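# Three arms stand the enclosure upright in the bay

## Task

Get the enclosure standing upright on its base inside the marked bay, keeping its rotation slow the whole time. The arm feet are fixed in metres, with headings in degrees counter-clockwise from +x: arm1 at x=-0.99 y=+0.32 z=+0.36 heading -1; arm2 at x=-0.99 y=-0.32 z=+0.37 heading +1; arm3 at x=+0.88 y=+0.00 z=+0.66 heading +179. At the end, open the grippers and pull the arms away. It only counts if the enclosure stays put with no robot holding it.

## Robot and tools

ROBOTS. Three identical i2rt Big YAM arms, arm1, arm2 and arm3. Each has six revolute joints, a two-finger gripper and a wrist camera. arm1 and arm2 stand side by side at x=-0.99, facing roughly +x. arm3 stands opposite at x=+0.88, higher (z=0.66), facing roughly -x. The hand reaches about 1.0 m from the joint1 axis. Joint speeds differ, so the hand can sweep along a curved, wide path between postures. When an arm touches something it does not stop; it keeps pressing, possibly hard.

FRAME. One scene frame for everything, in metres, origin on the floor, +z up. "hand" is the point halfway between the fingertips. The hand's z axis runs along the fingers, and the fingers open and close along its y axis.

execute_actions. Arguments: "actions", a list holding either no action or exactly one action; and optionally "cameras". An action is an object whose keys are arm names; each arm gets its own entry {"joints": {...}}. Inside, any of joint1_rad to joint6_rad (radians) and gripper_m (metres of fingertip gap). All values are absolute targets, never offsets. Ranges and direction of increase:
- joint1_rad -2.879 to 2.879: turns the arm about its foot, positive counter-clockwise seen from above; 0 points the arm along its foot's heading.
- joint2_rad 0 to 3.141: shoulder; 0 has the upper arm lying back about level, larger values lift it up and over to the front.
- joint3_rad 0 to 3.019: elbow; 0 is folded flat, larger opens it.
- joint4_rad -1.692 to 1.57: hand pitch, positive tips the fingers up.
- joint5_rad -1.57 to 1.57: hand yaw, positive toward the arm's right.
- joint6_rad -2.094 to 2.094: hand roll, positive clockwise as seen from behind the hand.
- gripper_m 0 to 0.093: finger gap; each pad squeezes with up to about 50 to 62 N.
A joint counts as arrived within ±0.045, 0.14, 0.09, 0.055, 0.03, 0.035 rad (joints 1 to 6) and ±0.003 m for the gripper. With joints 1 and 6 at 0 and the hand level and forward, the wrist camera rides on top of the hand looking at the fingertips. All listed motions begin at once and may finish at different moments. A joint or arm you omit keeps its previous target and may still be pressing. An unknown key or out-of-range number makes the whole call rejected with nothing moving. Example: {"arm1": {"joints": {"gripper_m": 0.05}}, "arm2": {"joints": {"joint1_rad": 0.3}}}. An empty list just reports state and images.
"cameras": list of arm1_cam_wrist, arm2_cam_wrist, arm3_cam_wrist, cam_high, cam_low or "all". Omitted, null or ["all"] gives every camera; [] gives none. The "pictures" line lists which camera each returned image came from, in order.

wait: "seconds" from 0 to 10. Commands nothing; robots keep doing what they were doing and the scene keeps running.

zoom_image: "camera" and "region" [x0, y0, x1, y1] in pixels, origin top-left, at most 504 by 504, applied to that camera's most recent full image.

read_manual: "section" (only "licences"); returns licence text, moves nothing.

finished_scene: "scene" = number of the current scene. Ends it for good and reports whether the goal was met, so call it only after releasing and retreating and once the enclosure is stable.

RESULT LINES. joint_status gives how each commanded motion ended. "off_target": stopped short and may still be pressing. "contact_stop" or "time_out": the joint holds where it stopped, except that after time_out a joint may keep a target within 0.375, 0.375, 0.113, 0.225, 0.075, 0.3 rad (joints 1 to 6) of its position and keep pushing, moving there if freed; sending its reported position relieves that. "joint command not followed" (with a "cause:" line) means a safety check blocked that arm's joint targets, often to avoid arm-to-arm or self collision; the gripper part still runs, and blocked joints read "not_followed" and may be retried on later actions. on_its_own lists joints the call did not command; "held at" is the held target, not the actual angle. Loaded joints sag. Tiny target changes may produce no motion.

HEAT. Holding loads or pushing warms motors, even while you deliberate. MOTOR HOT appears at 85 °C; at 100 °C an OVER-TEMPERATURE FAULT drops that whole arm, gripper included, until it cools, and its joints read "limit_stop_at_motor_heat" (resend targets afterward). Some heat carries into later scenes.

CAMERAS. Wrist cameras are fisheye, 504x504; cam_high and cam_low are fixed room cameras, 504x504. Calibration was given per camera; real poses may be off by a couple of degrees and millimetres, and wrist-camera poses inherit joint reading errors.

AVOID. Arms pressing hard against each other fails and ends the run; hard hits may too, and the collision check ignores fingers, gripper housings and wrist cameras and can react late. Never push objects off the work area or onto the floor. Avoid drops, slips, slams and excessive pushing, and do not let the enclosure spin quickly. Loose objects may get brief random shoves. The simulation keeps running while you compose a reply, with the robots holding their last command.

Each tool is called as name([rows], argument=value, ...), one row to a line, values as JSON.

## Session

execute_actions(actions=[])

Scene clock: 0.00 s.
arm1.joint_positions: joint1_rad=+0.249 joint2_rad=+0.586 joint3_rad=+1.400 joint4_rad=-1.316 joint5_rad=-0.243 joint6_rad=-0.380 gripper_m=+0.094
arm1.joint_status: not commanded
arm1.hand: x=-0.7873 y=+0.4121 z=+0.9141 quat_wxyz=(-0.511, +0.319, -0.796, -0.067) (m; scene frame)
arm2.joint_positions: joint1_rad=-0.026 joint2_rad=+0.546 joint3_rad=+1.429 joint4_rad=-1.419 joint5_rad=-0.037 joint6_rad=+0.030 gripper_m=+0.095
arm2.joint_status: not commanded
arm2.hand: x=-0.7994 y=-0.3155 z=+0.9282 quat_wxyz=(-0.492, -0.007, -0.870, -0.022) (m; scene frame)
arm3.joint_positions: joint1_rad=-0.216 joint2_rad=+0.591 joint3_rad=+1.405 joint4_rad=-1.411 joint5_rad=-0.142 joint6_rad=+0.012 gripper_m=+0.094
arm3.joint_status: not commanded
arm3.hand: x=+0.6703 y=+0.0306 z=+1.2001 quat_wxyz=(+0.013, +0.879, -0.079, -0.471) (m; scene frame)
pictures: arm1_cam_wrist, arm2_cam_wrist, arm3_cam_wrist, cam_high, cam_low
Images, in order (width x height): arm1_cam_wrist 504x504, arm2_cam_wrist 504x504, arm3_cam_wrist 504x504, cam_high 504x504, cam_low 504x504.

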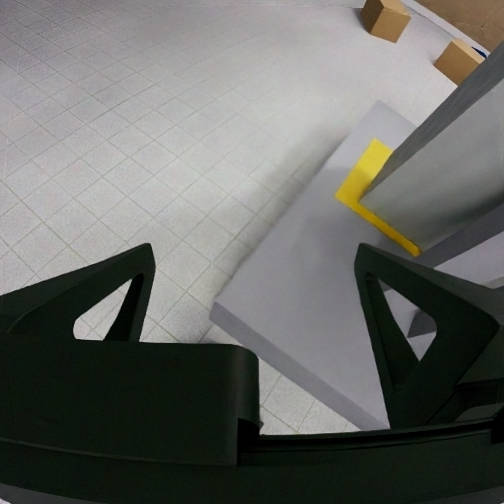

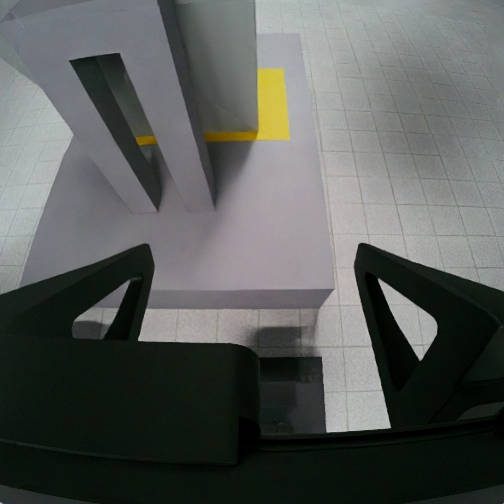

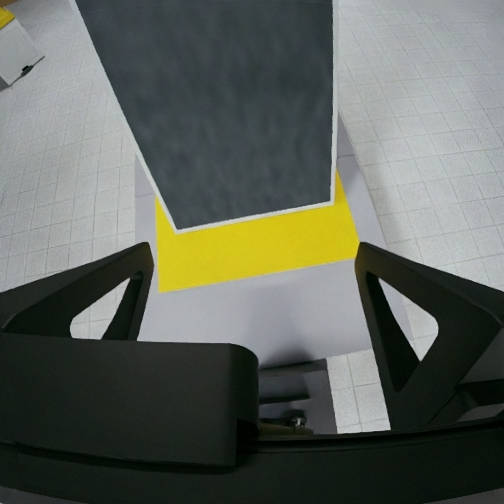

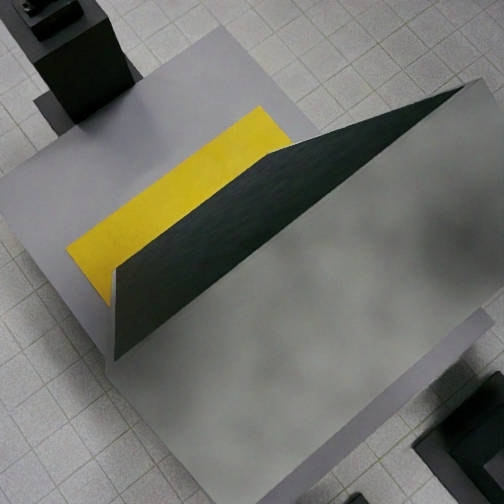

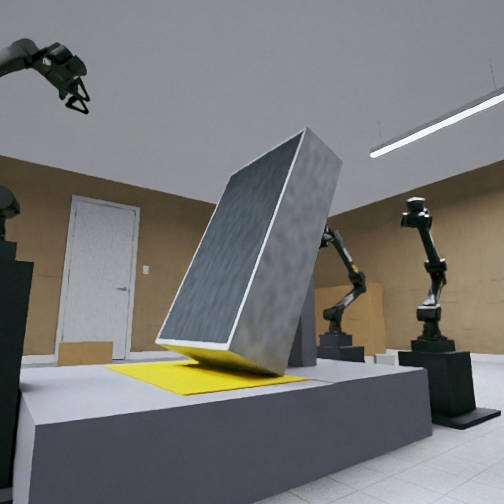

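execute_actions([
  {"arm3":{"joints":{"joint1_rad":0,"joint2_rad":1.8,"joint3_rad":1.42,"joint4_rad":0.38,"joint5_rad":0,"joint6_rad":0,"gripper_m":0}},"arm1":{"joints":{"joint1_rad":-0.16,"joint2_rad":1.2,"joint3_rad":1.0,"joint4_rad":0.4,"joint5_rad":0,"joint6_rad":0,"gripper_m":0}},"arm2":{"joints":{"joint1_rad":0.05,"joint2_rad":1.2,"joint3_rad":1.0,"joint4_rad":0.4,"joint5_rad":0,"joint6_rad":0,"gripper_m":0}}},
])

Scene clock: 23.47 s.
arm1.joint_positions: joint1_rad=-0.157 joint2_rad=+1.210 joint3_rad=+0.968 joint4_rad=+0.373 joint5_rad=-0.001 joint6_rad=-0.015 gripper_m=+0.000
arm1.joint_status: all done
arm1.hand: x=-0.4307 y=+0.2256 z=+0.8051 quat_wxyz=(-0.748, -0.049, -0.658, +0.069) (m; scene frame)
arm2.joint_positions: joint1_rad=+0.038 joint2_rad=+1.204 joint3_rad=+0.977 joint4_rad=+0.378 joint5_rad=-0.003 joint6_rad=+0.010 gripper_m=+0.001
arm2.joint_status: all done
arm2.hand: x=-0.4230 y=-0.2879 z=+0.8304 quat_wxyz=(-0.756, +0.016, -0.654, -0.027) (m; scene frame)
arm3.joint_positions: joint1_rad=-0.004 joint2_rad=+1.812 joint3_rad=+1.405 joint4_rad=+0.361 joint5_rad=-0.004 joint6_rad=+0.012 gripper_m=+0.001
arm3.joint_status: all done
arm3.hand: x=+0.1044 y=+0.0235 z=+0.9816 quat_wxyz=(-0.001, +0.723, -0.015, -0.691) (m; scene frame)
pictures: arm1_cam_wrist, arm2_cam_wrist, arm3_cam_wrist, cam_high, cam_low
camera_calibration (this result's frames):
arm1_cam_wrist: T_world_to_cam=[[-0.17052, -0.984901, 0.0298918, 0.125504], [-0.484446, 0.0573802, -0.872937, 0.485538], [0.858042, -0.163334, -0.486915, 0.920908], [0, 0, 0, 1]] pos_world=[-0.53356, 0.246164, 0.868498]
arm2_cam_wrist: T_world_to_cam=[[0.0596295, -0.998108, -0.0149673, -0.248514], [-0.459402, -0.0141279, -0.888116, 0.543384], [0.886225, 0.0598339, -0.459376, 0.89355], [0, 0, 0, 1]] pos_world=[-0.527436, -0.293831, 0.889343]
arm3_cam_wrist: T_world_to_cam=[[0.0376223, 0.999237, -0.0104794, -0.0181517], [0.622973, -0.0316526, -0.781602, 0.705187], [-0.781338, 0.0228773, -0.623689, 0.813636], [0, 0, 0, 1]] pos_world=[0.197095, 0.0218451, 1.05844]
Images, in order (width x height): arm1_cam_wrist 504x504, arm2_cam_wrist 504x504, arm3_cam_wrist 504x504, cam_high 504x504, cam_low 504x504.

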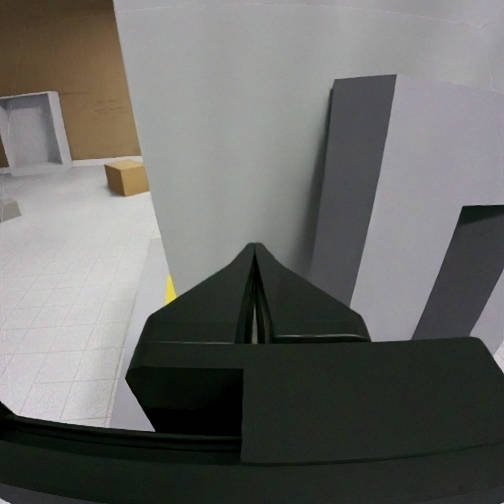

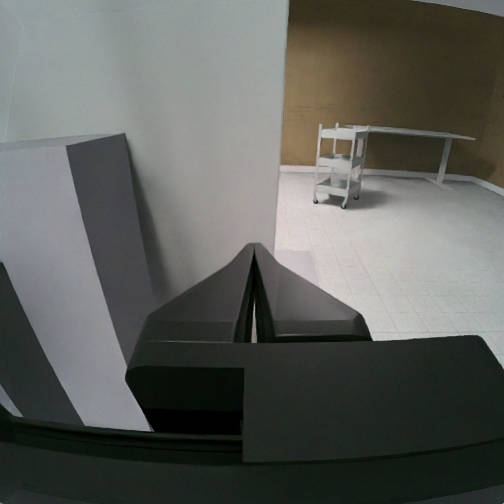

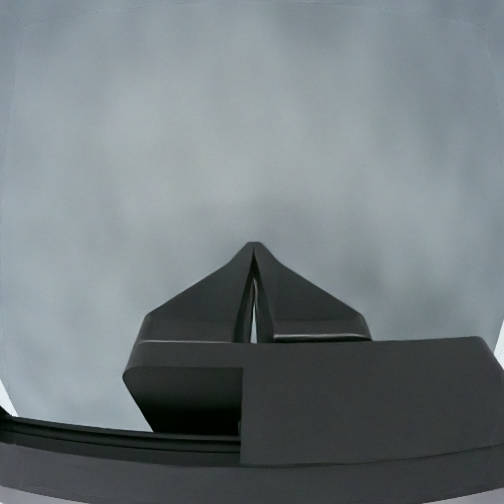

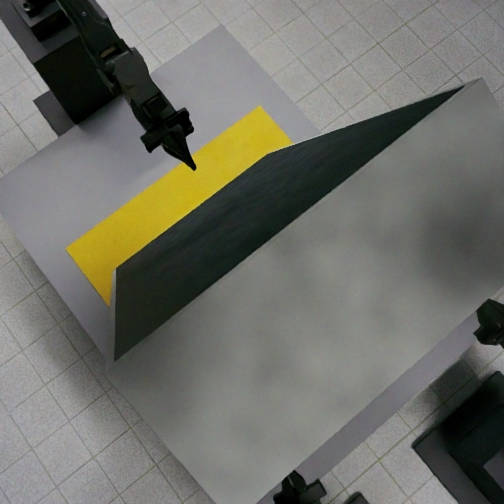

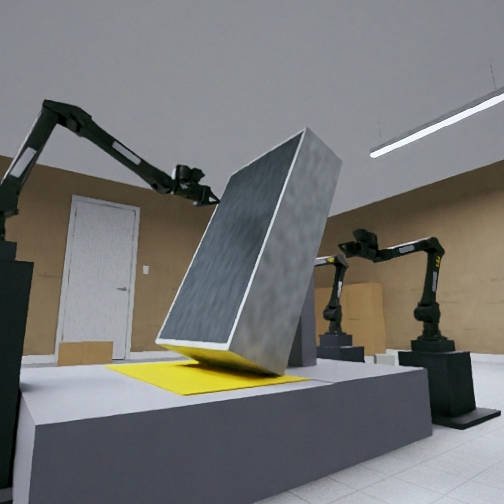

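execute_actions([
  {"arm1":{"joints":{"joint2_rad":1.506,"joint3_rad":1.42,"joint4_rad":0.32}},"arm2":{"joints":{"joint1_rad":0.08,"joint2_rad":1.506,"joint3_rad":1.42,"joint4_rad":0.32}}},
], cameras=["cam_low"])

execute_actions([
  {"arm1":{"joints":{"joint2_rad":1.64,"joint3_rad":1.57,"joint4_rad":0.29}},"arm2":{"joints":{"joint2_rad":1.64,"joint3_rad":1.57,"joint4_rad":0.29}}},
], cameras=["cam_low"])

Scene clock: 29.50 s.
arm1.joint_positions: joint1_rad=-0.157 joint2_rad=+1.521 joint3_rad=+1.355 joint4_rad=+0.331 joint5_rad=-0.001 joint6_rad=-0.015 gripper_m=+0.000
arm1.joint_status: all done
arm1.hand: x=-0.3088 y=+0.2049 z=+0.8448 quat_wxyz=(-0.759, -0.048, -0.645, +0.070) (m; scene frame)
arm2.joint_positions: joint1_rad=+0.070 joint2_rad=+1.511 joint3_rad=+1.366 joint4_rad=+0.331 joint5_rad=-0.002 joint6_rad=+0.010 gripper_m=+0.001
arm2.joint_status: all done
arm2.hand: x=-0.3029 y=-0.2592 z=+0.8744 quat_wxyz=(-0.768, +0.026, -0.639, -0.039) (m; scene frame)
arm3.joint_positions: joint1_rad=-0.004 joint2_rad=+1.812 joint3_rad=+1.405 joint4_rad=+0.361 joint5_rad=-0.004 joint6_rad=+0.012 gripper_m=+0.001
arm3.joint_status: not commanded
arm3.hand: x=+0.1044 y=+0.0235 z=+0.9816 quat_wxyz=(-0.001, +0.723, -0.015, -0.691) (m; scene frame)
pictures: cam_low
Images, in order (width x height): cam_low 504x504.

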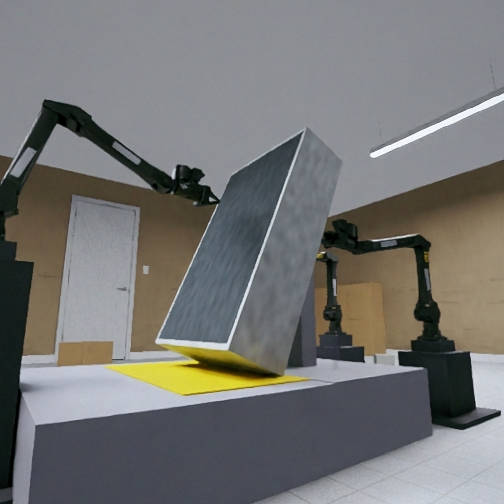

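Scene clock: 31.47 s.
arm1.joint_positions: joint1_rad=-0.157 joint2_rad=+1.645 joint3_rad=+1.502 joint4_rad=+0.302 joint5_rad=-0.001 joint6_rad=-0.015 gripper_m=+0.000
arm1.joint_status: all done
arm1.hand: x=-0.2609 y=+0.1968 z=+0.8426 quat_wxyz=(-0.757, -0.049, -0.648, +0.070) (m; scene frame)
arm2.joint_positions: joint1_rad=+0.070 joint2_rad=+1.577 joint3_rad=+1.478 joint4_rad=+0.302 joint5_rad=-0.002 joint6_rad=+0.010 gripper_m=+0.001
arm2.joint_status: joint3_rad time_out (moved +0.112 of +0.204); the others done
arm2.on_its_own: joint3_rad reads +1.478 and still pushes toward +1.570 since a time_out
arm2.hand: x=-0.2765 y=-0.2568 z=+0.8919 quat_wxyz=(-0.773, +0.026, -0.633, -0.039) (m; scene frame)
arm3.joint_positions: joint1_rad=-0.004 joint2_rad=+1.812 joint3_rad=+1.405 joint4_rad=+0.361 joint5_rad=-0.004 joint6_rad=+0.012 gripper_m=+0.001
arm3.joint_status: not commanded
arm3.hand: x=+0.1044 y=+0.0235 z=+0.9816 quat_wxyz=(-0.001, +0.723, -0.015, -0.691) (m; scene frame)
pictures: cam_low
Images, in order (width x height): cam_low 504x504.

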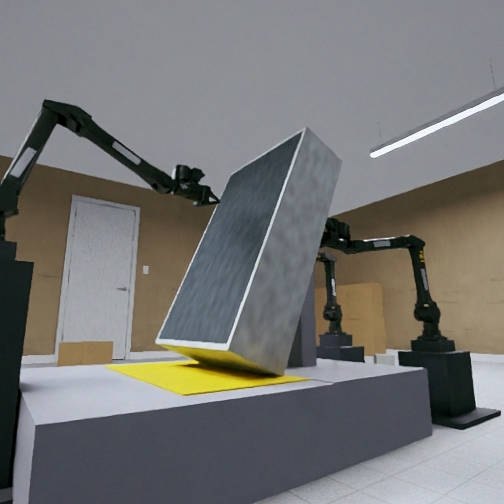

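execute_actions([
  {"arm1":{"joints":{"joint2_rad":1.85,"joint3_rad":1.75,"joint4_rad":0.26}},"arm2":{"joints":{"joint2_rad":1.85,"joint3_rad":1.75,"joint4_rad":0.26}}},
], cameras=["cam_low"])

Scene clock: 35.07 s.
arm1.joint_positions: joint1_rad=-0.157 joint2_rad=+1.872 joint3_rad=+1.697 joint4_rad=+0.268 joint5_rad=-0.001 joint6_rad=-0.014 gripper_m=+0.000
arm1.joint_status: all done
arm1.hand: x=-0.1806 y=+0.1829 z=+0.7830 quat_wxyz=(-0.735, -0.051, -0.672, +0.068) (m; scene frame)
arm2.joint_positions: joint1_rad=+0.071 joint2_rad=+1.859 joint3_rad=+1.722 joint4_rad=+0.266 joint5_rad=+0.003 joint6_rad=+0.010 gripper_m=+0.001
arm2.joint_status: all done
arm2.hand: x=-0.1732 y=-0.2481 z=+0.8238 quat_wxyz=(-0.749, +0.025, -0.661, -0.036) (m; scene frame)
arm3.joint_positions: joint1_rad=-0.004 joint2_rad=+1.754 joint3_rad=+1.337 joint4_rad=+0.358 joint5_rad=-0.001 joint6_rad=+0.012 gripper_m=+0.000
arm3.joint_status: not commanded
arm3.hand: x=+0.1268 y=+0.0235 z=+0.9837 quat_wxyz=(-0.002, +0.727, -0.017, -0.686) (m; scene frame)
pictures: cam_low
Images, in order (width x height): cam_low 504x504.

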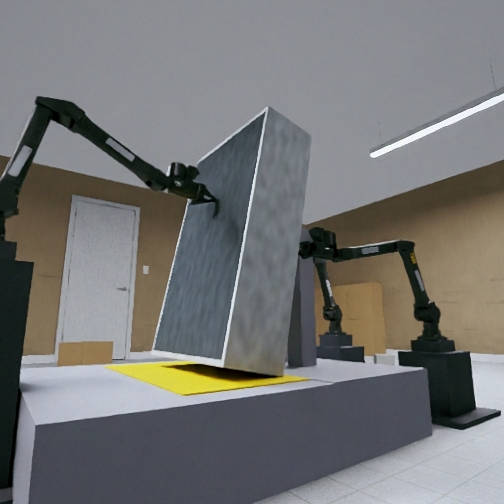

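execute_actions([
  {"arm1":{"joints":{"joint2_rad":2.0,"joint3_rad":2.0,"joint4_rad":0.15}},"arm2":{"joints":{"joint2_rad":2.0,"joint3_rad":2.0,"joint4_rad":0.15}},"arm3":{"joints":{"joint2_rad":1.66,"joint3_rad":1.27,"joint4_rad":0.4}}},
], cameras=["cam_low"])

Scene clock: 38.63 s.
arm1.joint_positions: joint1_rad=-0.157 joint2_rad=+2.010 joint3_rad=+1.928 joint4_rad=+0.162 joint5_rad=-0.001 joint6_rad=-0.014 gripper_m=+0.000
arm1.joint_status: all done
arm1.hand: x=-0.1314 y=+0.1745 z=+0.7882 quat_wxyz=(-0.732, -0.051, -0.677, +0.068) (m; scene frame)
arm2.joint_positions: joint1_rad=+0.071 joint2_rad=+1.987 joint3_rad=+1.941 joint4_rad=+0.163 joint5_rad=+0.003 joint6_rad=+0.010 gripper_m=+0.001
arm2.joint_status: all done
arm2.hand: x=-0.1273 y=-0.2439 z=+0.8301 quat_wxyz=(-0.745, +0.025, -0.666, -0.036) (m; scene frame)
arm3.joint_positions: joint1_rad=-0.005 joint2_rad=+1.590 joint3_rad=+1.162 joint4_rad=+0.360 joint5_rad=+0.003 joint6_rad=+0.012 gripper_m=+0.000
arm3.joint_status: joint3_rad off_target (ended at +1.162, target +1.270); the others done
arm3.hand: x=+0.1892 y=+0.0231 z=+0.9948 quat_wxyz=(-0.004, +0.730, -0.018, -0.683) (m; scene frame)
pictures: cam_low
Images, in order (width x height): cam_low 504x504.

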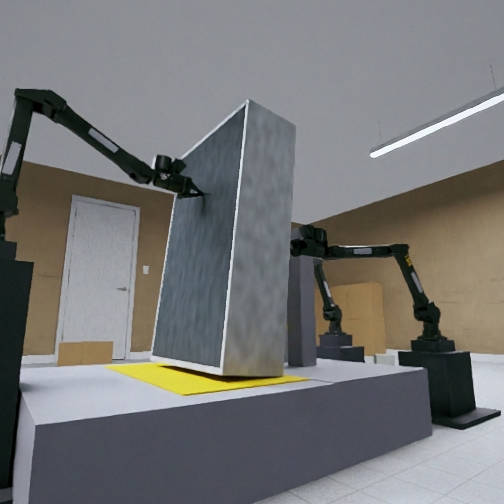

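Arm3 carries it now; ease it down, retract pushers.

execute_actions([
  {"arm3":{"joints":{"joint2_rad":1.53,"joint3_rad":1.16}},"arm1":{"joints":{"joint2_rad":1.5,"joint3_rad":1.3,"joint4_rad":0.3}},"arm2":{"joints":{"joint2_rad":1.5,"joint3_rad":1.3,"joint4_rad":0.3}}},
], cameras=["cam_low"])

execute_actions([
  {"arm3":{"joints":{"joint2_rad":1.4,"joint3_rad":1.05}},"arm1":{"joints":{"joint2_rad":1.0,"joint3_rad":0.9}},"arm2":{"joints":{"joint2_rad":1.0,"joint3_rad":0.9}}},
], cameras=["cam_low"])

execute_actions([
  {"arm3":{"joints":{"joint2_rad":1.0,"joint3_rad":0.9}}},
], cameras=["cam_low","cam_high"])

Scene clock: 44.00 s.
arm1.joint_positions: joint1_rad=-0.157 joint2_rad=+1.518 joint3_rad=+1.292 joint4_rad=+0.289 joint5_rad=-0.001 joint6_rad=-0.014 gripper_m=+0.000
arm1.joint_status: all done
arm1.hand: x=-0.3114 y=+0.2052 z=+0.7969 quat_wxyz=(-0.725, -0.052, -0.683, +0.067) (m; scene frame)
arm2.joint_positions: joint1_rad=+0.071 joint2_rad=+1.504 joint3_rad=+1.300 joint4_rad=+0.294 joint5_rad=+0.003 joint6_rad=+0.010 gripper_m=+0.001
arm2.joint_status: all done
arm2.hand: x=-0.3061 y=-0.2600 z=+0.8280 quat_wxyz=(-0.735, +0.026, -0.676, -0.036) (m; scene frame)
arm3.joint_positions: joint1_rad=-0.006 joint2_rad=+1.465 joint3_rad=+1.017 joint4_rad=+0.324 joint5_rad=+0.006 joint6_rad=+0.012 gripper_m=+0.000
arm3.joint_status: joint3_rad off_target (ended at +1.017, target +1.160); the others done
arm3.hand: x=+0.2416 y=+0.0230 z=+0.9804 quat_wxyz=(-0.005, +0.749, -0.020, -0.662) (m; scene frame)
pictures: cam_low
Images, in order (width x height): cam_low 504x504.

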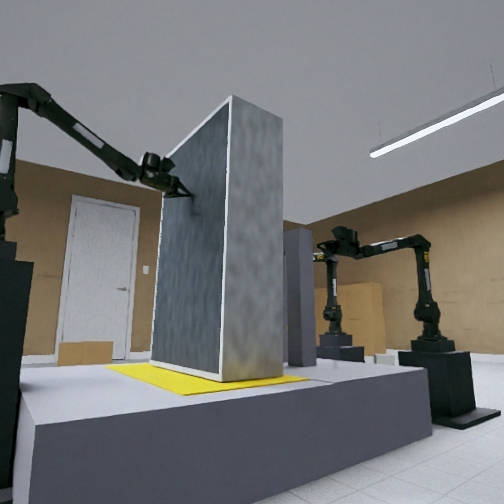

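Scene clock: 45.47 s.
arm1.joint_positions: joint1_rad=-0.157 joint2_rad=+0.995 joint3_rad=+0.902 joint4_rad=+0.289 joint5_rad=-0.001 joint6_rad=-0.014 gripper_m=+0.000
arm1.joint_status: all done
arm1.hand: x=-0.5018 y=+0.2379 z=+0.8533 quat_wxyz=(-0.769, -0.048, -0.633, +0.071) (m; scene frame)
arm2.joint_positions: joint1_rad=+0.071 joint2_rad=+0.989 joint3_rad=+0.909 joint4_rad=+0.294 joint5_rad=+0.003 joint6_rad=+0.010 gripper_m=+0.001
arm2.joint_status: all done
arm2.hand: x=-0.4970 y=-0.2771 z=+0.8780 quat_wxyz=(-0.776, +0.024, -0.629, -0.038) (m; scene frame)
arm3.joint_positions: joint1_rad=-0.007 joint2_rad=+1.393 joint3_rad=+0.985 joint4_rad=+0.379 joint5_rad=+0.004 joint6_rad=+0.012 gripper_m=+0.000
arm3.joint_status: all done
arm3.hand: x=+0.2611 y=+0.0230 z=+1.0180 quat_wxyz=(-0.005, +0.717, -0.019, -0.697) (m; scene frame)
pictures: cam_low
Images, in order (width x height): cam_low 504x504.

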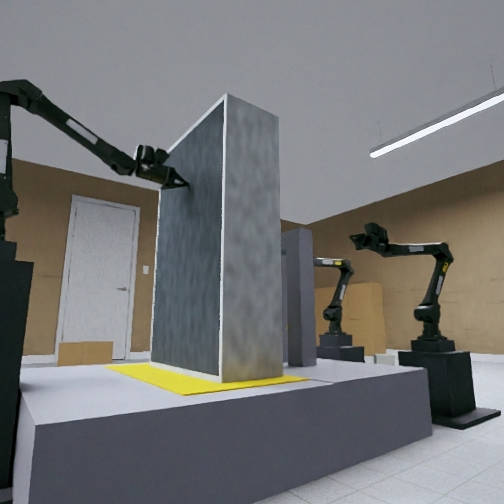

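Scene clock: 46.83 s.
arm1.joint_positions: joint1_rad=-0.157 joint2_rad=+0.995 joint3_rad=+0.902 joint4_rad=+0.289 joint5_rad=-0.001 joint6_rad=-0.014 gripper_m=+0.000
arm1.joint_status: not commanded
arm1.hand: x=-0.5018 y=+0.2379 z=+0.8533 quat_wxyz=(-0.769, -0.048, -0.633, +0.071) (m; scene frame)
arm2.joint_positions: joint1_rad=+0.071 joint2_rad=+0.989 joint3_rad=+0.909 joint4_rad=+0.294 joint5_rad=+0.003 joint6_rad=+0.010 gripper_m=+0.001
arm2.joint_status: not commanded
arm2.hand: x=-0.4970 y=-0.2771 z=+0.8780 quat_wxyz=(-0.776, +0.024, -0.629, -0.038) (m; scene frame)
arm3.joint_positions: joint1_rad=-0.007 joint2_rad=+0.999 joint3_rad=+0.901 joint4_rad=+0.396 joint5_rad=+0.004 joint6_rad=+0.012 gripper_m=+0.000
arm3.joint_status: all done
arm3.hand: x=+0.3902 y=+0.0203 z=+1.1828 quat_wxyz=(-0.007, +0.594, -0.017, -0.805) (m; scene frame)
pictures: cam_high, cam_low
Images, in order (width x height): cam_high 504x504, cam_low 504x504.

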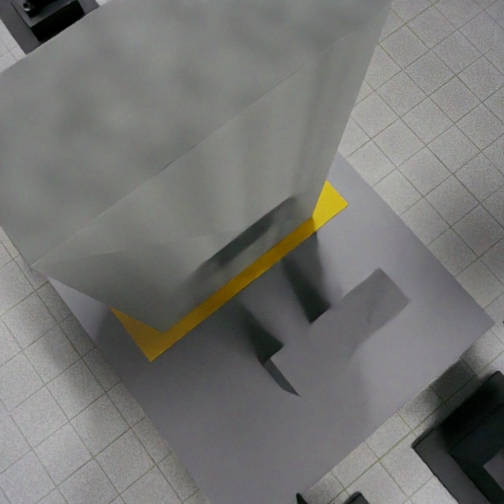

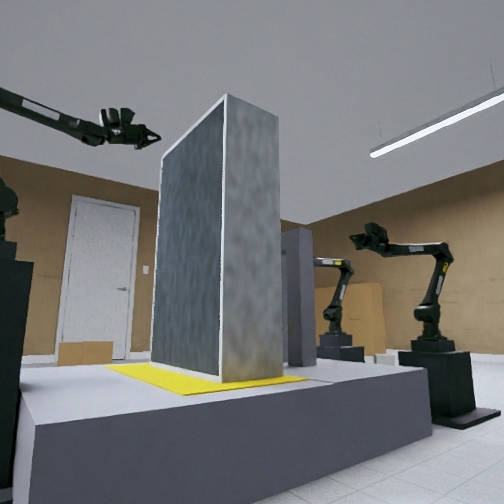

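finished_scene(scene=1)

The scene is finished: the task was done.


## Next scene

The same job, from a new start.

execute_actions(actions=[])

Scene clock: 0.00 s.
arm1.joint_positions: joint1_rad=+0.048 joint2_rad=+0.565 joint3_rad=+1.331 joint4_rad=-1.380 joint5_rad=-0.017 joint6_rad=-0.255 gripper_m=+0.094
arm1.joint_status: not commanded
arm1.hand: x=-0.7747 y=+0.3315 z=+0.8697 quat_wxyz=(-0.458, +0.133, -0.878, +0.044) (m; scene frame)
arm2.joint_positions: joint1_rad=-0.369 joint2_rad=+0.516 joint3_rad=+1.427 joint4_rad=-1.459 joint5_rad=+0.143 joint6_rad=-0.004 gripper_m=+0.095
arm2.joint_status: not commanded
arm2.hand: x=-0.8370 y=-0.4016 z=+0.9244 quat_wxyz=(-0.467, -0.184, -0.852, +0.148) (m; scene frame)
arm3.joint_positions: joint1_rad=+0.047 joint2_rad=+0.533 joint3_rad=+1.456 joint4_rad=-1.379 joint5_rad=+0.226 joint6_rad=+0.266 gripper_m=+0.094
arm3.joint_status: not commanded
arm3.hand: x=+0.7010 y=+0.0394 z=+1.2414 quat_wxyz=(-0.015, +0.829, -0.163, -0.534) (m; scene frame)
pictures: arm1_cam_wrist, arm2_cam_wrist, arm3_cam_wrist, cam_high, cam_low
camera_calibration (this result's frames):
arm1_cam_wrist: T_world_to_cam=[[0.200269, -0.957164, 0.209115, 0.291355], [-0.922302, -0.256191, -0.289354, -0.373605], [0.330532, -0.134918, -0.934101, 1.23566], [0, 0, 0, 1]] pos_world=[-0.811353, 0.349874, 0.985205]
arm2_cam_wrist: T_world_to_cam=[[-0.456212, -0.886482, 0.0775904, -0.808381], [-0.832776, 0.394586, -0.388313, -0.175355], [0.313616, -0.241768, -0.918255, 1.13416], [0, 0, 0, 1]] pos_world=[-0.870515, -0.373218, 1.03608]
arm3_cam_wrist: T_world_to_cam=[[0.296951, 0.945269, -0.13523, -0.0785005], [0.821546, -0.325091, -0.468378, 0.020628], [-0.486705, 0.0279879, -0.873118, 1.54443], [0, 0, 0, 1]] pos_world=[0.758044, 0.0376849, 1.34751]
Images, in order (width x height): arm1_cam_wrist 504x504, arm2_cam_wrist 504x504, arm3_cam_wrist 504x504, cam_high 504x504, cam_low 504x504.

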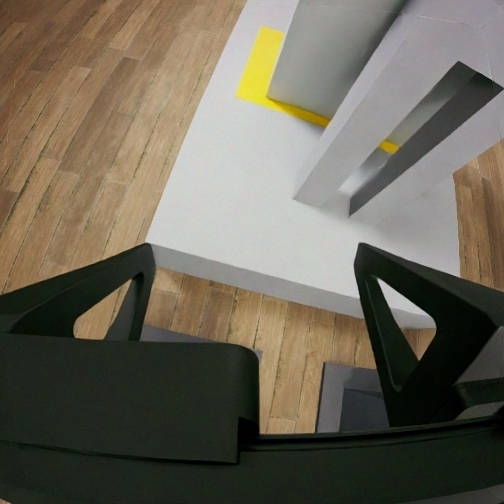

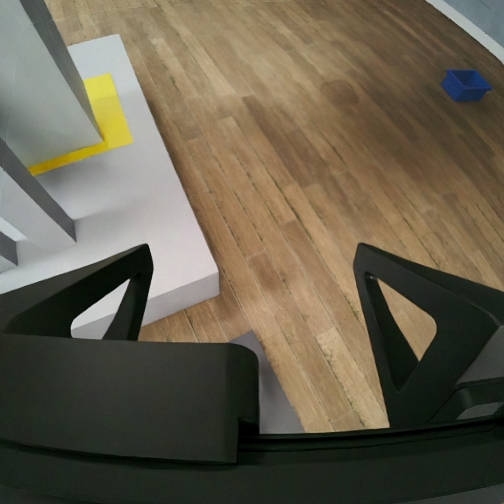

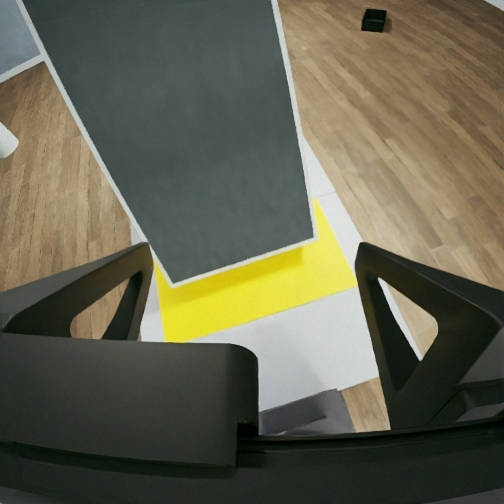

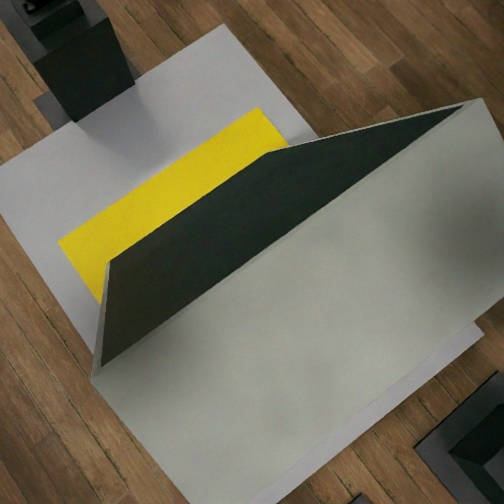

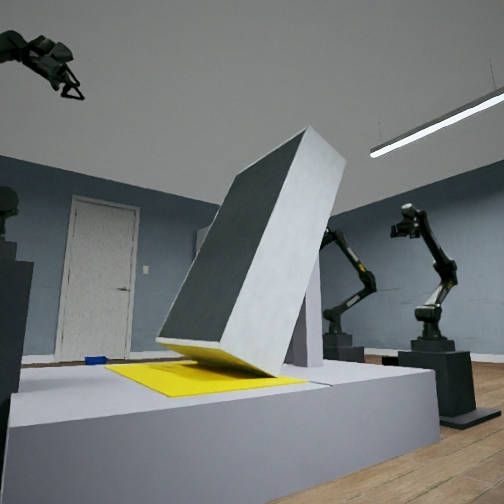

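execute_actions([
  {"arm3":{"joints":{"joint1_rad":0,"joint2_rad":1.8,"joint3_rad":1.42,"joint4_rad":0.38,"joint5_rad":0,"joint6_rad":0,"gripper_m":0}},"arm1":{"joints":{"joint1_rad":-0.11,"joint2_rad":1.2,"joint3_rad":1.0,"joint4_rad":0.4,"joint5_rad":0,"joint6_rad":0,"gripper_m":0}},"arm2":{"joints":{"joint1_rad":0.07,"joint2_rad":1.2,"joint3_rad":1.0,"joint4_rad":0.4,"joint5_rad":0,"joint6_rad":0,"gripper_m":0}}},
], cameras=["arm1_cam_wrist","arm2_cam_wrist","cam_low"])

execute_actions([
  {"arm1":{"joints":{"joint2_rad":1.506,"joint3_rad":1.42,"joint4_rad":0.32}},"arm2":{"joints":{"joint2_rad":1.506,"joint3_rad":1.42,"joint4_rad":0.32}}},
], cameras=["arm1_cam_wrist","arm2_cam_wrist","cam_low"])

Scene clock: 5.90 s.
arm1.joint_positions: joint1_rad=-0.100 joint2_rad=+1.216 joint3_rad=+0.973 joint4_rad=+0.372 joint5_rad=-0.002 joint6_rad=-0.013 gripper_m=+0.000
arm1.joint_status: all done
arm1.hand: x=-0.4240 y=+0.2572 z=+0.8045 quat_wxyz=(-0.749, -0.031, -0.660, +0.047) (m; scene frame)
arm2.joint_positions: joint1_rad=+0.064 joint2_rad=+1.207 joint3_rad=+0.985 joint4_rad=+0.378 joint5_rad=+0.002 joint6_rad=-0.004 gripper_m=+0.001
arm2.joint_status: all done
arm2.hand: x=-0.4225 y=-0.2739 z=+0.8342 quat_wxyz=(-0.758, +0.028, -0.651, -0.029) (m; scene frame)
arm3.joint_positions: joint1_rad=+0.008 joint2_rad=+1.808 joint3_rad=+1.415 joint4_rad=+0.363 joint5_rad=+0.004 joint6_rad=+0.016 gripper_m=+0.001
arm3.joint_status: all done
arm3.hand: x=+0.1034 y=+0.0158 z=+0.9913 quat_wxyz=(+0.001, +0.717, -0.015, -0.697) (m; scene frame)
pictures: arm1_cam_wrist, arm2_cam_wrist, cam_low
camera_calibration (this result's frames):
arm1_cam_wrist: T_world_to_cam=[[-0.113676, -0.993112, 0.0284055, 0.185139], [-0.488588, 0.0309854, -0.871964, 0.490673], [0.865078, -0.113, -0.488745, 0.911605], [0, 0, 0, 1]] pos_world=[-0.527826, 0.271672, 0.868132]
arm2_cam_wrist: T_world_to_cam=[[0.0789057, -0.996881, -0.00143029, -0.237373], [-0.452992, -0.0345774, -0.890844, 0.546507], [0.888016, 0.0709406, -0.454308, 0.893581], [0, 0, 0, 1]] pos_world=[-0.527221, -0.281127, 0.892474]
Images, in order (width x height): arm1_cam_wrist 504x504, arm2_cam_wrist 504x504, cam_low 504x504.

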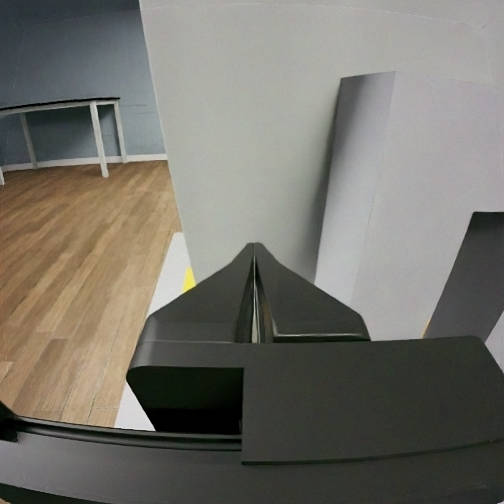

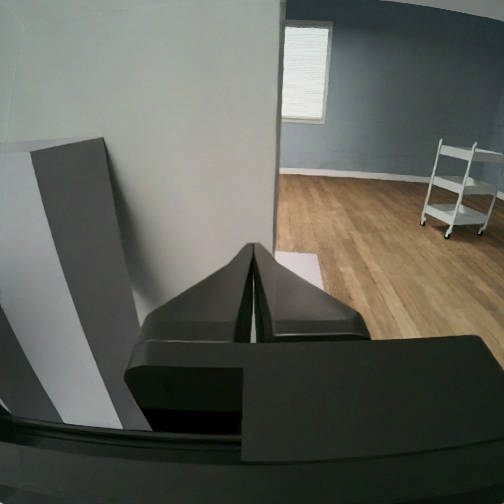

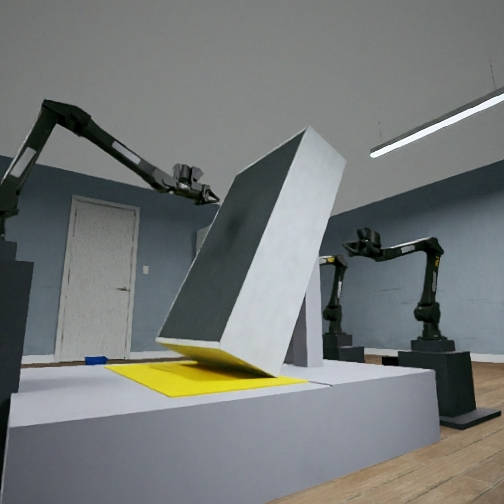

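Scene clock: 7.10 s.
arm1.joint_positions: joint1_rad=-0.100 joint2_rad=+1.520 joint3_rad=+1.358 joint4_rad=+0.332 joint5_rad=-0.002 joint6_rad=-0.013 gripper_m=+0.000
arm1.joint_status: all done
arm1.hand: x=-0.3035 y=+0.2437 z=+0.8472 quat_wxyz=(-0.763, -0.030, -0.644, +0.048) (m; scene frame)
arm2.joint_positions: joint1_rad=+0.064 joint2_rad=+1.510 joint3_rad=+1.363 joint4_rad=+0.331 joint5_rad=+0.002 joint6_rad=-0.004 gripper_m=+0.001
arm2.joint_status: all done
arm2.hand: x=-0.3028 y=-0.2640 z=+0.8729 quat_wxyz=(-0.767, +0.027, -0.640, -0.030) (m; scene frame)
arm3.joint_positions: joint1_rad=+0.008 joint2_rad=+1.808 joint3_rad=+1.415 joint4_rad=+0.363 joint5_rad=+0.004 joint6_rad=+0.016 gripper_m=+0.001
arm3.joint_status: not commanded
arm3.hand: x=+0.1034 y=+0.0158 z=+0.9913 quat_wxyz=(+0.001, +0.717, -0.015, -0.697) (m; scene frame)
pictures: arm1_cam_wrist, arm2_cam_wrist, cam_low
camera_calibration (this result's frames):
arm1_cam_wrist: T_world_to_cam=[[-0.114706, -0.992996, 0.0283279, 0.183937], [-0.453168, 0.026929, -0.891018, 0.615103], [0.884014, -0.115042, -0.453083, 0.802744], [0, 0, 0, 1]] pos_world=[-0.409794, 0.258434, 0.906567]
arm2_cam_wrist: T_world_to_cam=[[0.0789287, -0.996879, -0.00154553, -0.236757], [-0.427068, -0.0324124, -0.903639, 0.655143], [0.900768, 0.0719831, -0.428293, 0.785587], [0, 0, 0, 1]] pos_world=[-0.409155, -0.271332, 0.928108]
Images, in order (width x height): arm1_cam_wrist 504x504, arm2_cam_wrist 504x504, cam_low 504x504.

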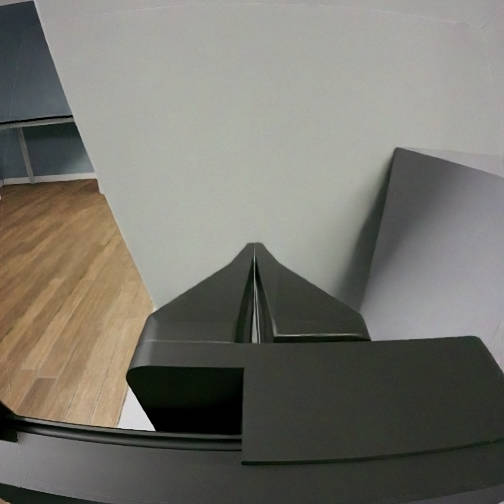

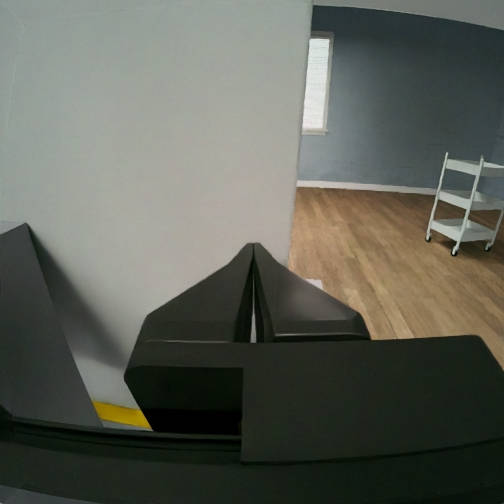

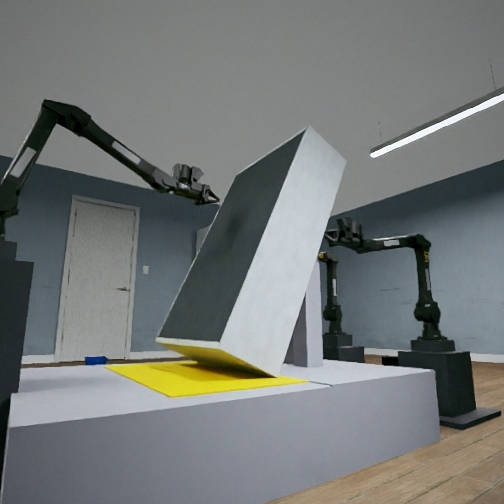

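execute_actions([
  {"arm1":{"joints":{"joint1_rad":-0.14,"joint2_rad":1.68,"joint3_rad":1.62,"joint4_rad":0.29}},"arm2":{"joints":{"joint1_rad":0.08,"joint2_rad":1.68,"joint3_rad":1.62,"joint4_rad":0.29}}},
], cameras=["cam_low"])

execute_actions([
  {"arm1":{"joints":{"joint2_rad":1.83,"joint3_rad":1.75,"joint4_rad":0.26}},"arm2":{"joints":{"joint2_rad":1.83,"joint3_rad":1.75,"joint4_rad":0.26}}},
], cameras=["cam_low"])

Scene clock: 10.77 s.
arm1.joint_positions: joint1_rad=-0.131 joint2_rad=+1.684 joint3_rad=+1.550 joint4_rad=+0.303 joint5_rad=-0.002 joint6_rad=-0.013 gripper_m=+0.000
arm1.joint_status: all done
arm1.hand: x=-0.2434 y=+0.2140 z=+0.8443 quat_wxyz=(-0.761, -0.040, -0.644, +0.059) (m; scene frame)
arm2.joint_positions: joint1_rad=+0.065 joint2_rad=+1.619 joint3_rad=+1.534 joint4_rad=+0.296 joint5_rad=+0.008 joint6_rad=-0.004 gripper_m=+0.001
arm2.joint_status: all done
arm2.hand: x=-0.2599 y=-0.2613 z=+0.8949 quat_wxyz=(-0.776, +0.024, -0.630, -0.028) (m; scene frame)
arm3.joint_positions: joint1_rad=+0.008 joint2_rad=+1.808 joint3_rad=+1.415 joint4_rad=+0.363 joint5_rad=+0.004 joint6_rad=+0.016 gripper_m=+0.001
arm3.joint_status: not commanded
arm3.hand: x=+0.1034 y=+0.0158 z=+0.9913 quat_wxyz=(+0.001, +0.717, -0.015, -0.697) (m; scene frame)
pictures: cam_low
Images, in order (width x height): cam_low 504x504.

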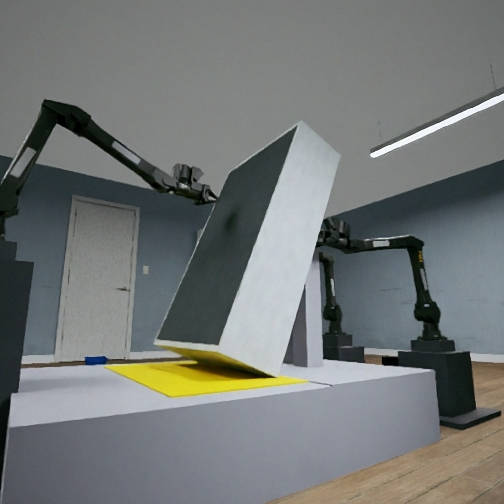

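Scene clock: 12.07 s.
arm1.joint_positions: joint1_rad=-0.131 joint2_rad=+1.839 joint3_rad=+1.691 joint4_rad=+0.272 joint5_rad=-0.002 joint6_rad=-0.013 gripper_m=+0.000
arm1.joint_status: all done
arm1.hand: x=-0.1878 y=+0.2059 z=+0.8067 quat_wxyz=(-0.747, -0.041, -0.661, +0.058) (m; scene frame)
arm2.joint_positions: joint1_rad=+0.067 joint2_rad=+1.832 joint3_rad=+1.708 joint4_rad=+0.269 joint5_rad=+0.003 joint6_rad=-0.004 gripper_m=+0.001
arm2.joint_status: all done
arm2.hand: x=-0.1819 y=-0.2520 z=+0.8371 quat_wxyz=(-0.754, +0.028, -0.655, -0.030) (m; scene frame)
arm3.joint_positions: joint1_rad=+0.008 joint2_rad=+1.770 joint3_rad=+1.389 joint4_rad=+0.364 joint5_rad=+0.003 joint6_rad=+0.016 gripper_m=+0.000
arm3.joint_status: not commanded
arm3.hand: x=+0.1151 y=+0.0155 z=+1.0044 quat_wxyz=(+0.002, +0.713, -0.015, -0.701) (m; scene frame)
pictures: cam_low
Images, in order (width x height): cam_low 504x504.

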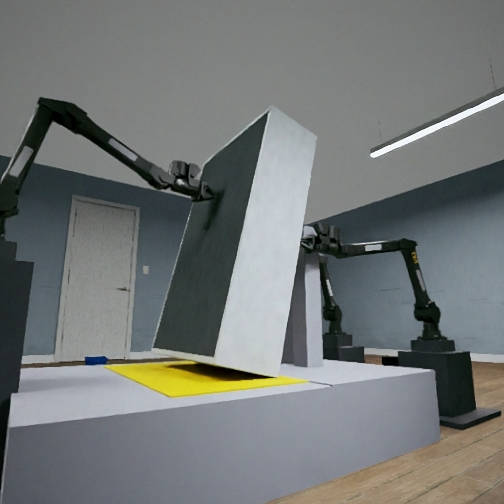

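execute_actions([
  {"arm1":{"joints":{"joint2_rad":1.96,"joint3_rad":1.95,"joint4_rad":0.17}},"arm2":{"joints":{"joint2_rad":1.96,"joint3_rad":1.95,"joint4_rad":0.17}},"arm3":{"joints":{"joint2_rad":1.68,"joint3_rad":1.3,"joint4_rad":0.4}}},
], cameras=["cam_low"])

execute_actions([
  {"arm3":{"joints":{"joint2_rad":1.58,"joint3_rad":1.22}}},
], cameras=["cam_low"])

Scene clock: 16.27 s.
arm1.joint_positions: joint1_rad=-0.131 joint2_rad=+1.961 joint3_rad=+1.877 joint4_rad=+0.184 joint5_rad=-0.002 joint6_rad=-0.013 gripper_m=+0.000
arm1.joint_status: all done
arm1.hand: x=-0.1437 y=+0.1996 z=+0.8028 quat_wxyz=(-0.739, -0.042, -0.670, +0.058) (m; scene frame)
arm2.joint_positions: joint1_rad=+0.067 joint2_rad=+1.939 joint3_rad=+1.885 joint4_rad=+0.184 joint5_rad=+0.003 joint6_rad=-0.004 gripper_m=+0.001
arm2.joint_status: all done
arm2.hand: x=-0.1430 y=-0.2487 z=+0.8406 quat_wxyz=(-0.749, +0.028, -0.661, -0.030) (m; scene frame)
arm3.joint_positions: joint1_rad=+0.008 joint2_rad=+1.625 joint3_rad=+1.228 joint4_rad=+0.370 joint5_rad=+0.001 joint6_rad=+0.016 gripper_m=+0.000
arm3.joint_status: all done
arm3.hand: x=+0.1707 y=+0.0145 z=+1.0126 quat_wxyz=(+0.002, +0.716, -0.014, -0.698) (m; scene frame)
pictures: cam_low
Images, in order (width x height): cam_low 504x504.

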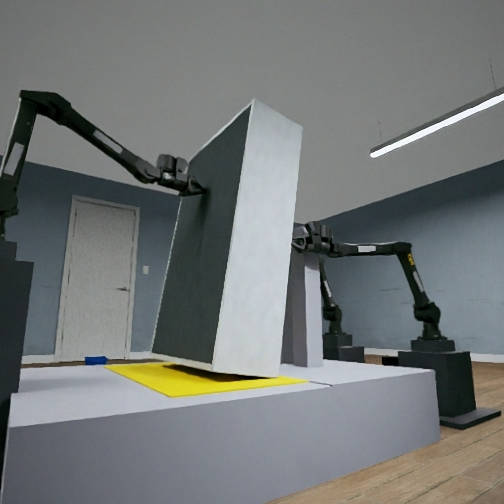

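Scene clock: 17.43 s.
arm1.joint_positions: joint1_rad=-0.131 joint2_rad=+1.961 joint3_rad=+1.877 joint4_rad=+0.184 joint5_rad=-0.002 joint6_rad=-0.013 gripper_m=+0.000
arm1.joint_status: not commanded
arm1.hand: x=-0.1437 y=+0.1996 z=+0.8028 quat_wxyz=(-0.739, -0.042, -0.670, +0.058) (m; scene frame)
arm2.joint_positions: joint1_rad=+0.067 joint2_rad=+1.939 joint3_rad=+1.885 joint4_rad=+0.184 joint5_rad=+0.003 joint6_rad=-0.004 gripper_m=+0.001
arm2.joint_status: not commanded
arm2.hand: x=-0.1430 y=-0.2487 z=+0.8406 quat_wxyz=(-0.749, +0.028, -0.661, -0.030) (m; scene frame)
arm3.joint_positions: joint1_rad=+0.008 joint2_rad=+1.533 joint3_rad=+1.130 joint4_rad=+0.348 joint5_rad=-0.001 joint6_rad=+0.016 gripper_m=+0.000
arm3.joint_status: joint3_rad off_target (ended at +1.130, target +1.220); the others done
arm3.hand: x=+0.2066 y=+0.0135 z=+1.0100 quat_wxyz=(+0.003, +0.726, -0.014, -0.688) (m; scene frame)
pictures: cam_low
Images, in order (width x height): cam_low 504x504.

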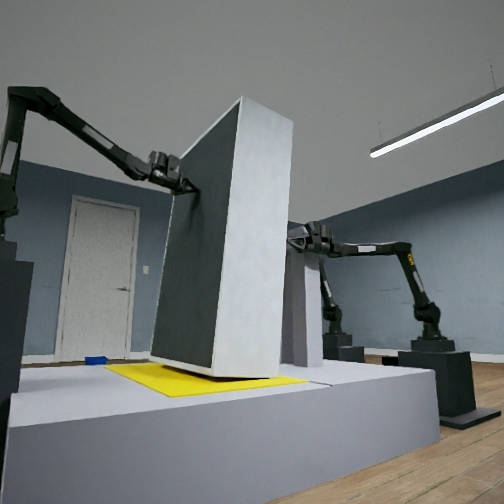

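execute_actions([
  {"arm3":{"joints":{"joint2_rad":1.49,"joint3_rad":1.13}},"arm1":{"joints":{"joint2_rad":1.5,"joint3_rad":1.3,"joint4_rad":0.3}},"arm2":{"joints":{"joint2_rad":1.5,"joint3_rad":1.3,"joint4_rad":0.3}}},
], cameras=["cam_low"])

execute_actions([
  {"arm3":{"joints":{"joint2_rad":1.38,"joint3_rad":1.03}},"arm1":{"joints":{"joint2_rad":1.0,"joint3_rad":0.9}},"arm2":{"joints":{"joint2_rad":1.0,"joint3_rad":0.9}}},
], cameras=["cam_low"])

execute_actions([
  {"arm3":{"joints":{"joint2_rad":1.0,"joint3_rad":0.9}}},
], cameras=["cam_low","cam_high"])

Scene clock: 22.37 s.
arm1.joint_positions: joint1_rad=-0.131 joint2_rad=+1.511 joint3_rad=+1.292 joint4_rad=+0.287 joint5_rad=-0.002 joint6_rad=-0.013 gripper_m=+0.000
arm1.joint_status: all done
arm1.hand: x=-0.3106 y=+0.2235 z=+0.8013 quat_wxyz=(-0.728, -0.043, -0.682, +0.057) (m; scene frame)
arm2.joint_positions: joint1_rad=+0.067 joint2_rad=+1.501 joint3_rad=+1.307 joint4_rad=+0.292 joint5_rad=+0.003 joint6_rad=-0.004 gripper_m=+0.001
arm2.joint_status: all done
arm2.hand: x=-0.3067 y=-0.2627 z=+0.8348 quat_wxyz=(-0.739, +0.029, -0.672, -0.029) (m; scene frame)
arm3.joint_positions: joint1_rad=+0.008 joint2_rad=+1.427 joint3_rad=+1.004 joint4_rad=+0.329 joint5_rad=-0.004 joint6_rad=+0.016 gripper_m=+0.000
arm3.joint_status: joint3_rad off_target (ended at +1.004, target +1.130); the others done
arm3.hand: x=+0.2510 y=+0.0120 z=+0.9973 quat_wxyz=(+0.004, +0.739, -0.013, -0.673) (m; scene frame)
pictures: cam_low
Images, in order (width x height): cam_low 504x504.

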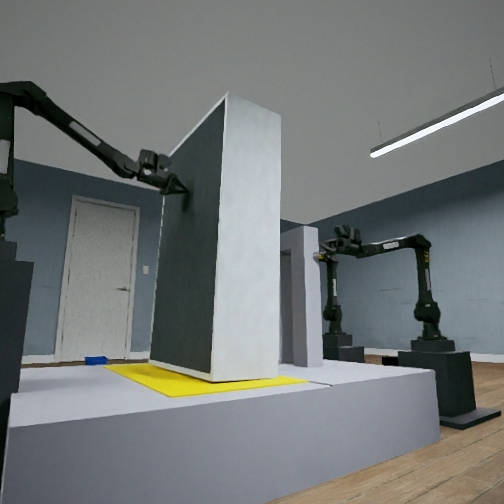

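Scene clock: 23.80 s.
arm1.joint_positions: joint1_rad=-0.131 joint2_rad=+0.992 joint3_rad=+0.902 joint4_rad=+0.287 joint5_rad=-0.002 joint6_rad=-0.013 gripper_m=+0.000
arm1.joint_status: all done
arm1.hand: x=-0.5008 y=+0.2510 z=+0.8537 quat_wxyz=(-0.770, -0.039, -0.634, +0.060) (m; scene frame)
arm2.joint_positions: joint1_rad=+0.067 joint2_rad=+0.988 joint3_rad=+0.914 joint4_rad=+0.292 joint5_rad=+0.003 joint6_rad=-0.004 gripper_m=+0.001
arm2.joint_status: all done
arm2.hand: x=-0.4971 y=-0.2791 z=+0.8811 quat_wxyz=(-0.778, +0.027, -0.627, -0.031) (m; scene frame)
arm3.joint_positions: joint1_rad=+0.009 joint2_rad=+1.355 joint3_rad=+0.933 joint4_rad=+0.357 joint5_rad=-0.004 joint6_rad=+0.015 gripper_m=+0.000
arm3.joint_status: joint3_rad off_target (ended at +0.933, target +1.030); the others done
arm3.hand: x=+0.2780 y=+0.0114 z=+1.0047 quat_wxyz=(+0.005, +0.729, -0.012, -0.684) (m; scene frame)
pictures: cam_low
Images, in order (width x height): cam_low 504x504.

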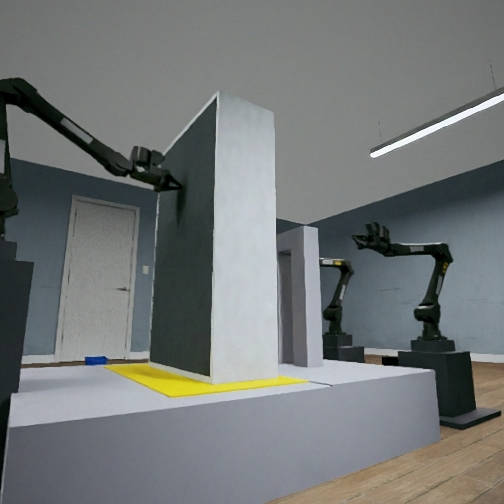

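Scene clock: 25.17 s.
arm1.joint_positions: joint1_rad=-0.131 joint2_rad=+0.992 joint3_rad=+0.902 joint4_rad=+0.287 joint5_rad=-0.002 joint6_rad=-0.013 gripper_m=+0.000
arm1.joint_status: not commanded
arm1.hand: x=-0.5008 y=+0.2510 z=+0.8537 quat_wxyz=(-0.770, -0.039, -0.634, +0.060) (m; scene frame)
arm2.joint_positions: joint1_rad=+0.067 joint2_rad=+0.988 joint3_rad=+0.914 joint4_rad=+0.292 joint5_rad=+0.003 joint6_rad=-0.004 gripper_m=+0.001
arm2.joint_status: not commanded
arm2.hand: x=-0.4971 y=-0.2791 z=+0.8811 quat_wxyz=(-0.778, +0.027, -0.627, -0.031) (m; scene frame)
arm3.joint_positions: joint1_rad=+0.009 joint2_rad=+1.003 joint3_rad=+0.906 joint4_rad=+0.397 joint5_rad=-0.004 joint6_rad=+0.015 gripper_m=+0.000
arm3.joint_status: all done
arm3.hand: x=+0.3886 y=+0.0111 z=+1.1840 quat_wxyz=(+0.004, +0.593, -0.010, -0.805) (m; scene frame)
pictures: cam_high, cam_low
Images, in order (width x height): cam_high 504x504, cam_low 504x504.

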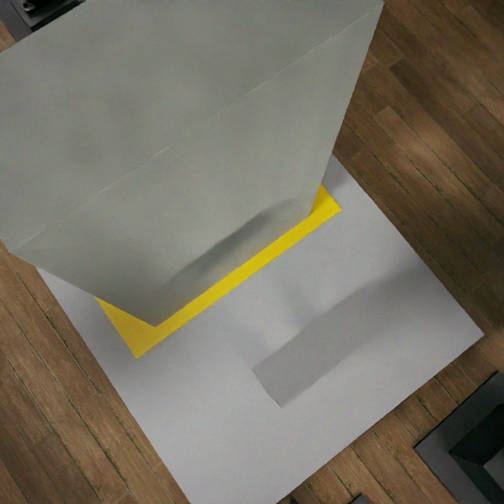

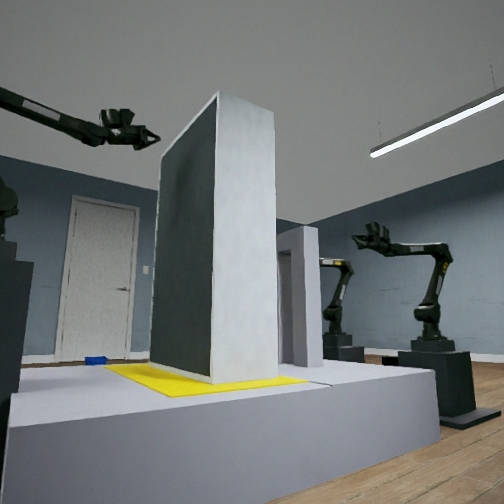

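finished_scene(scene=2)

The scene is finished: the task was done.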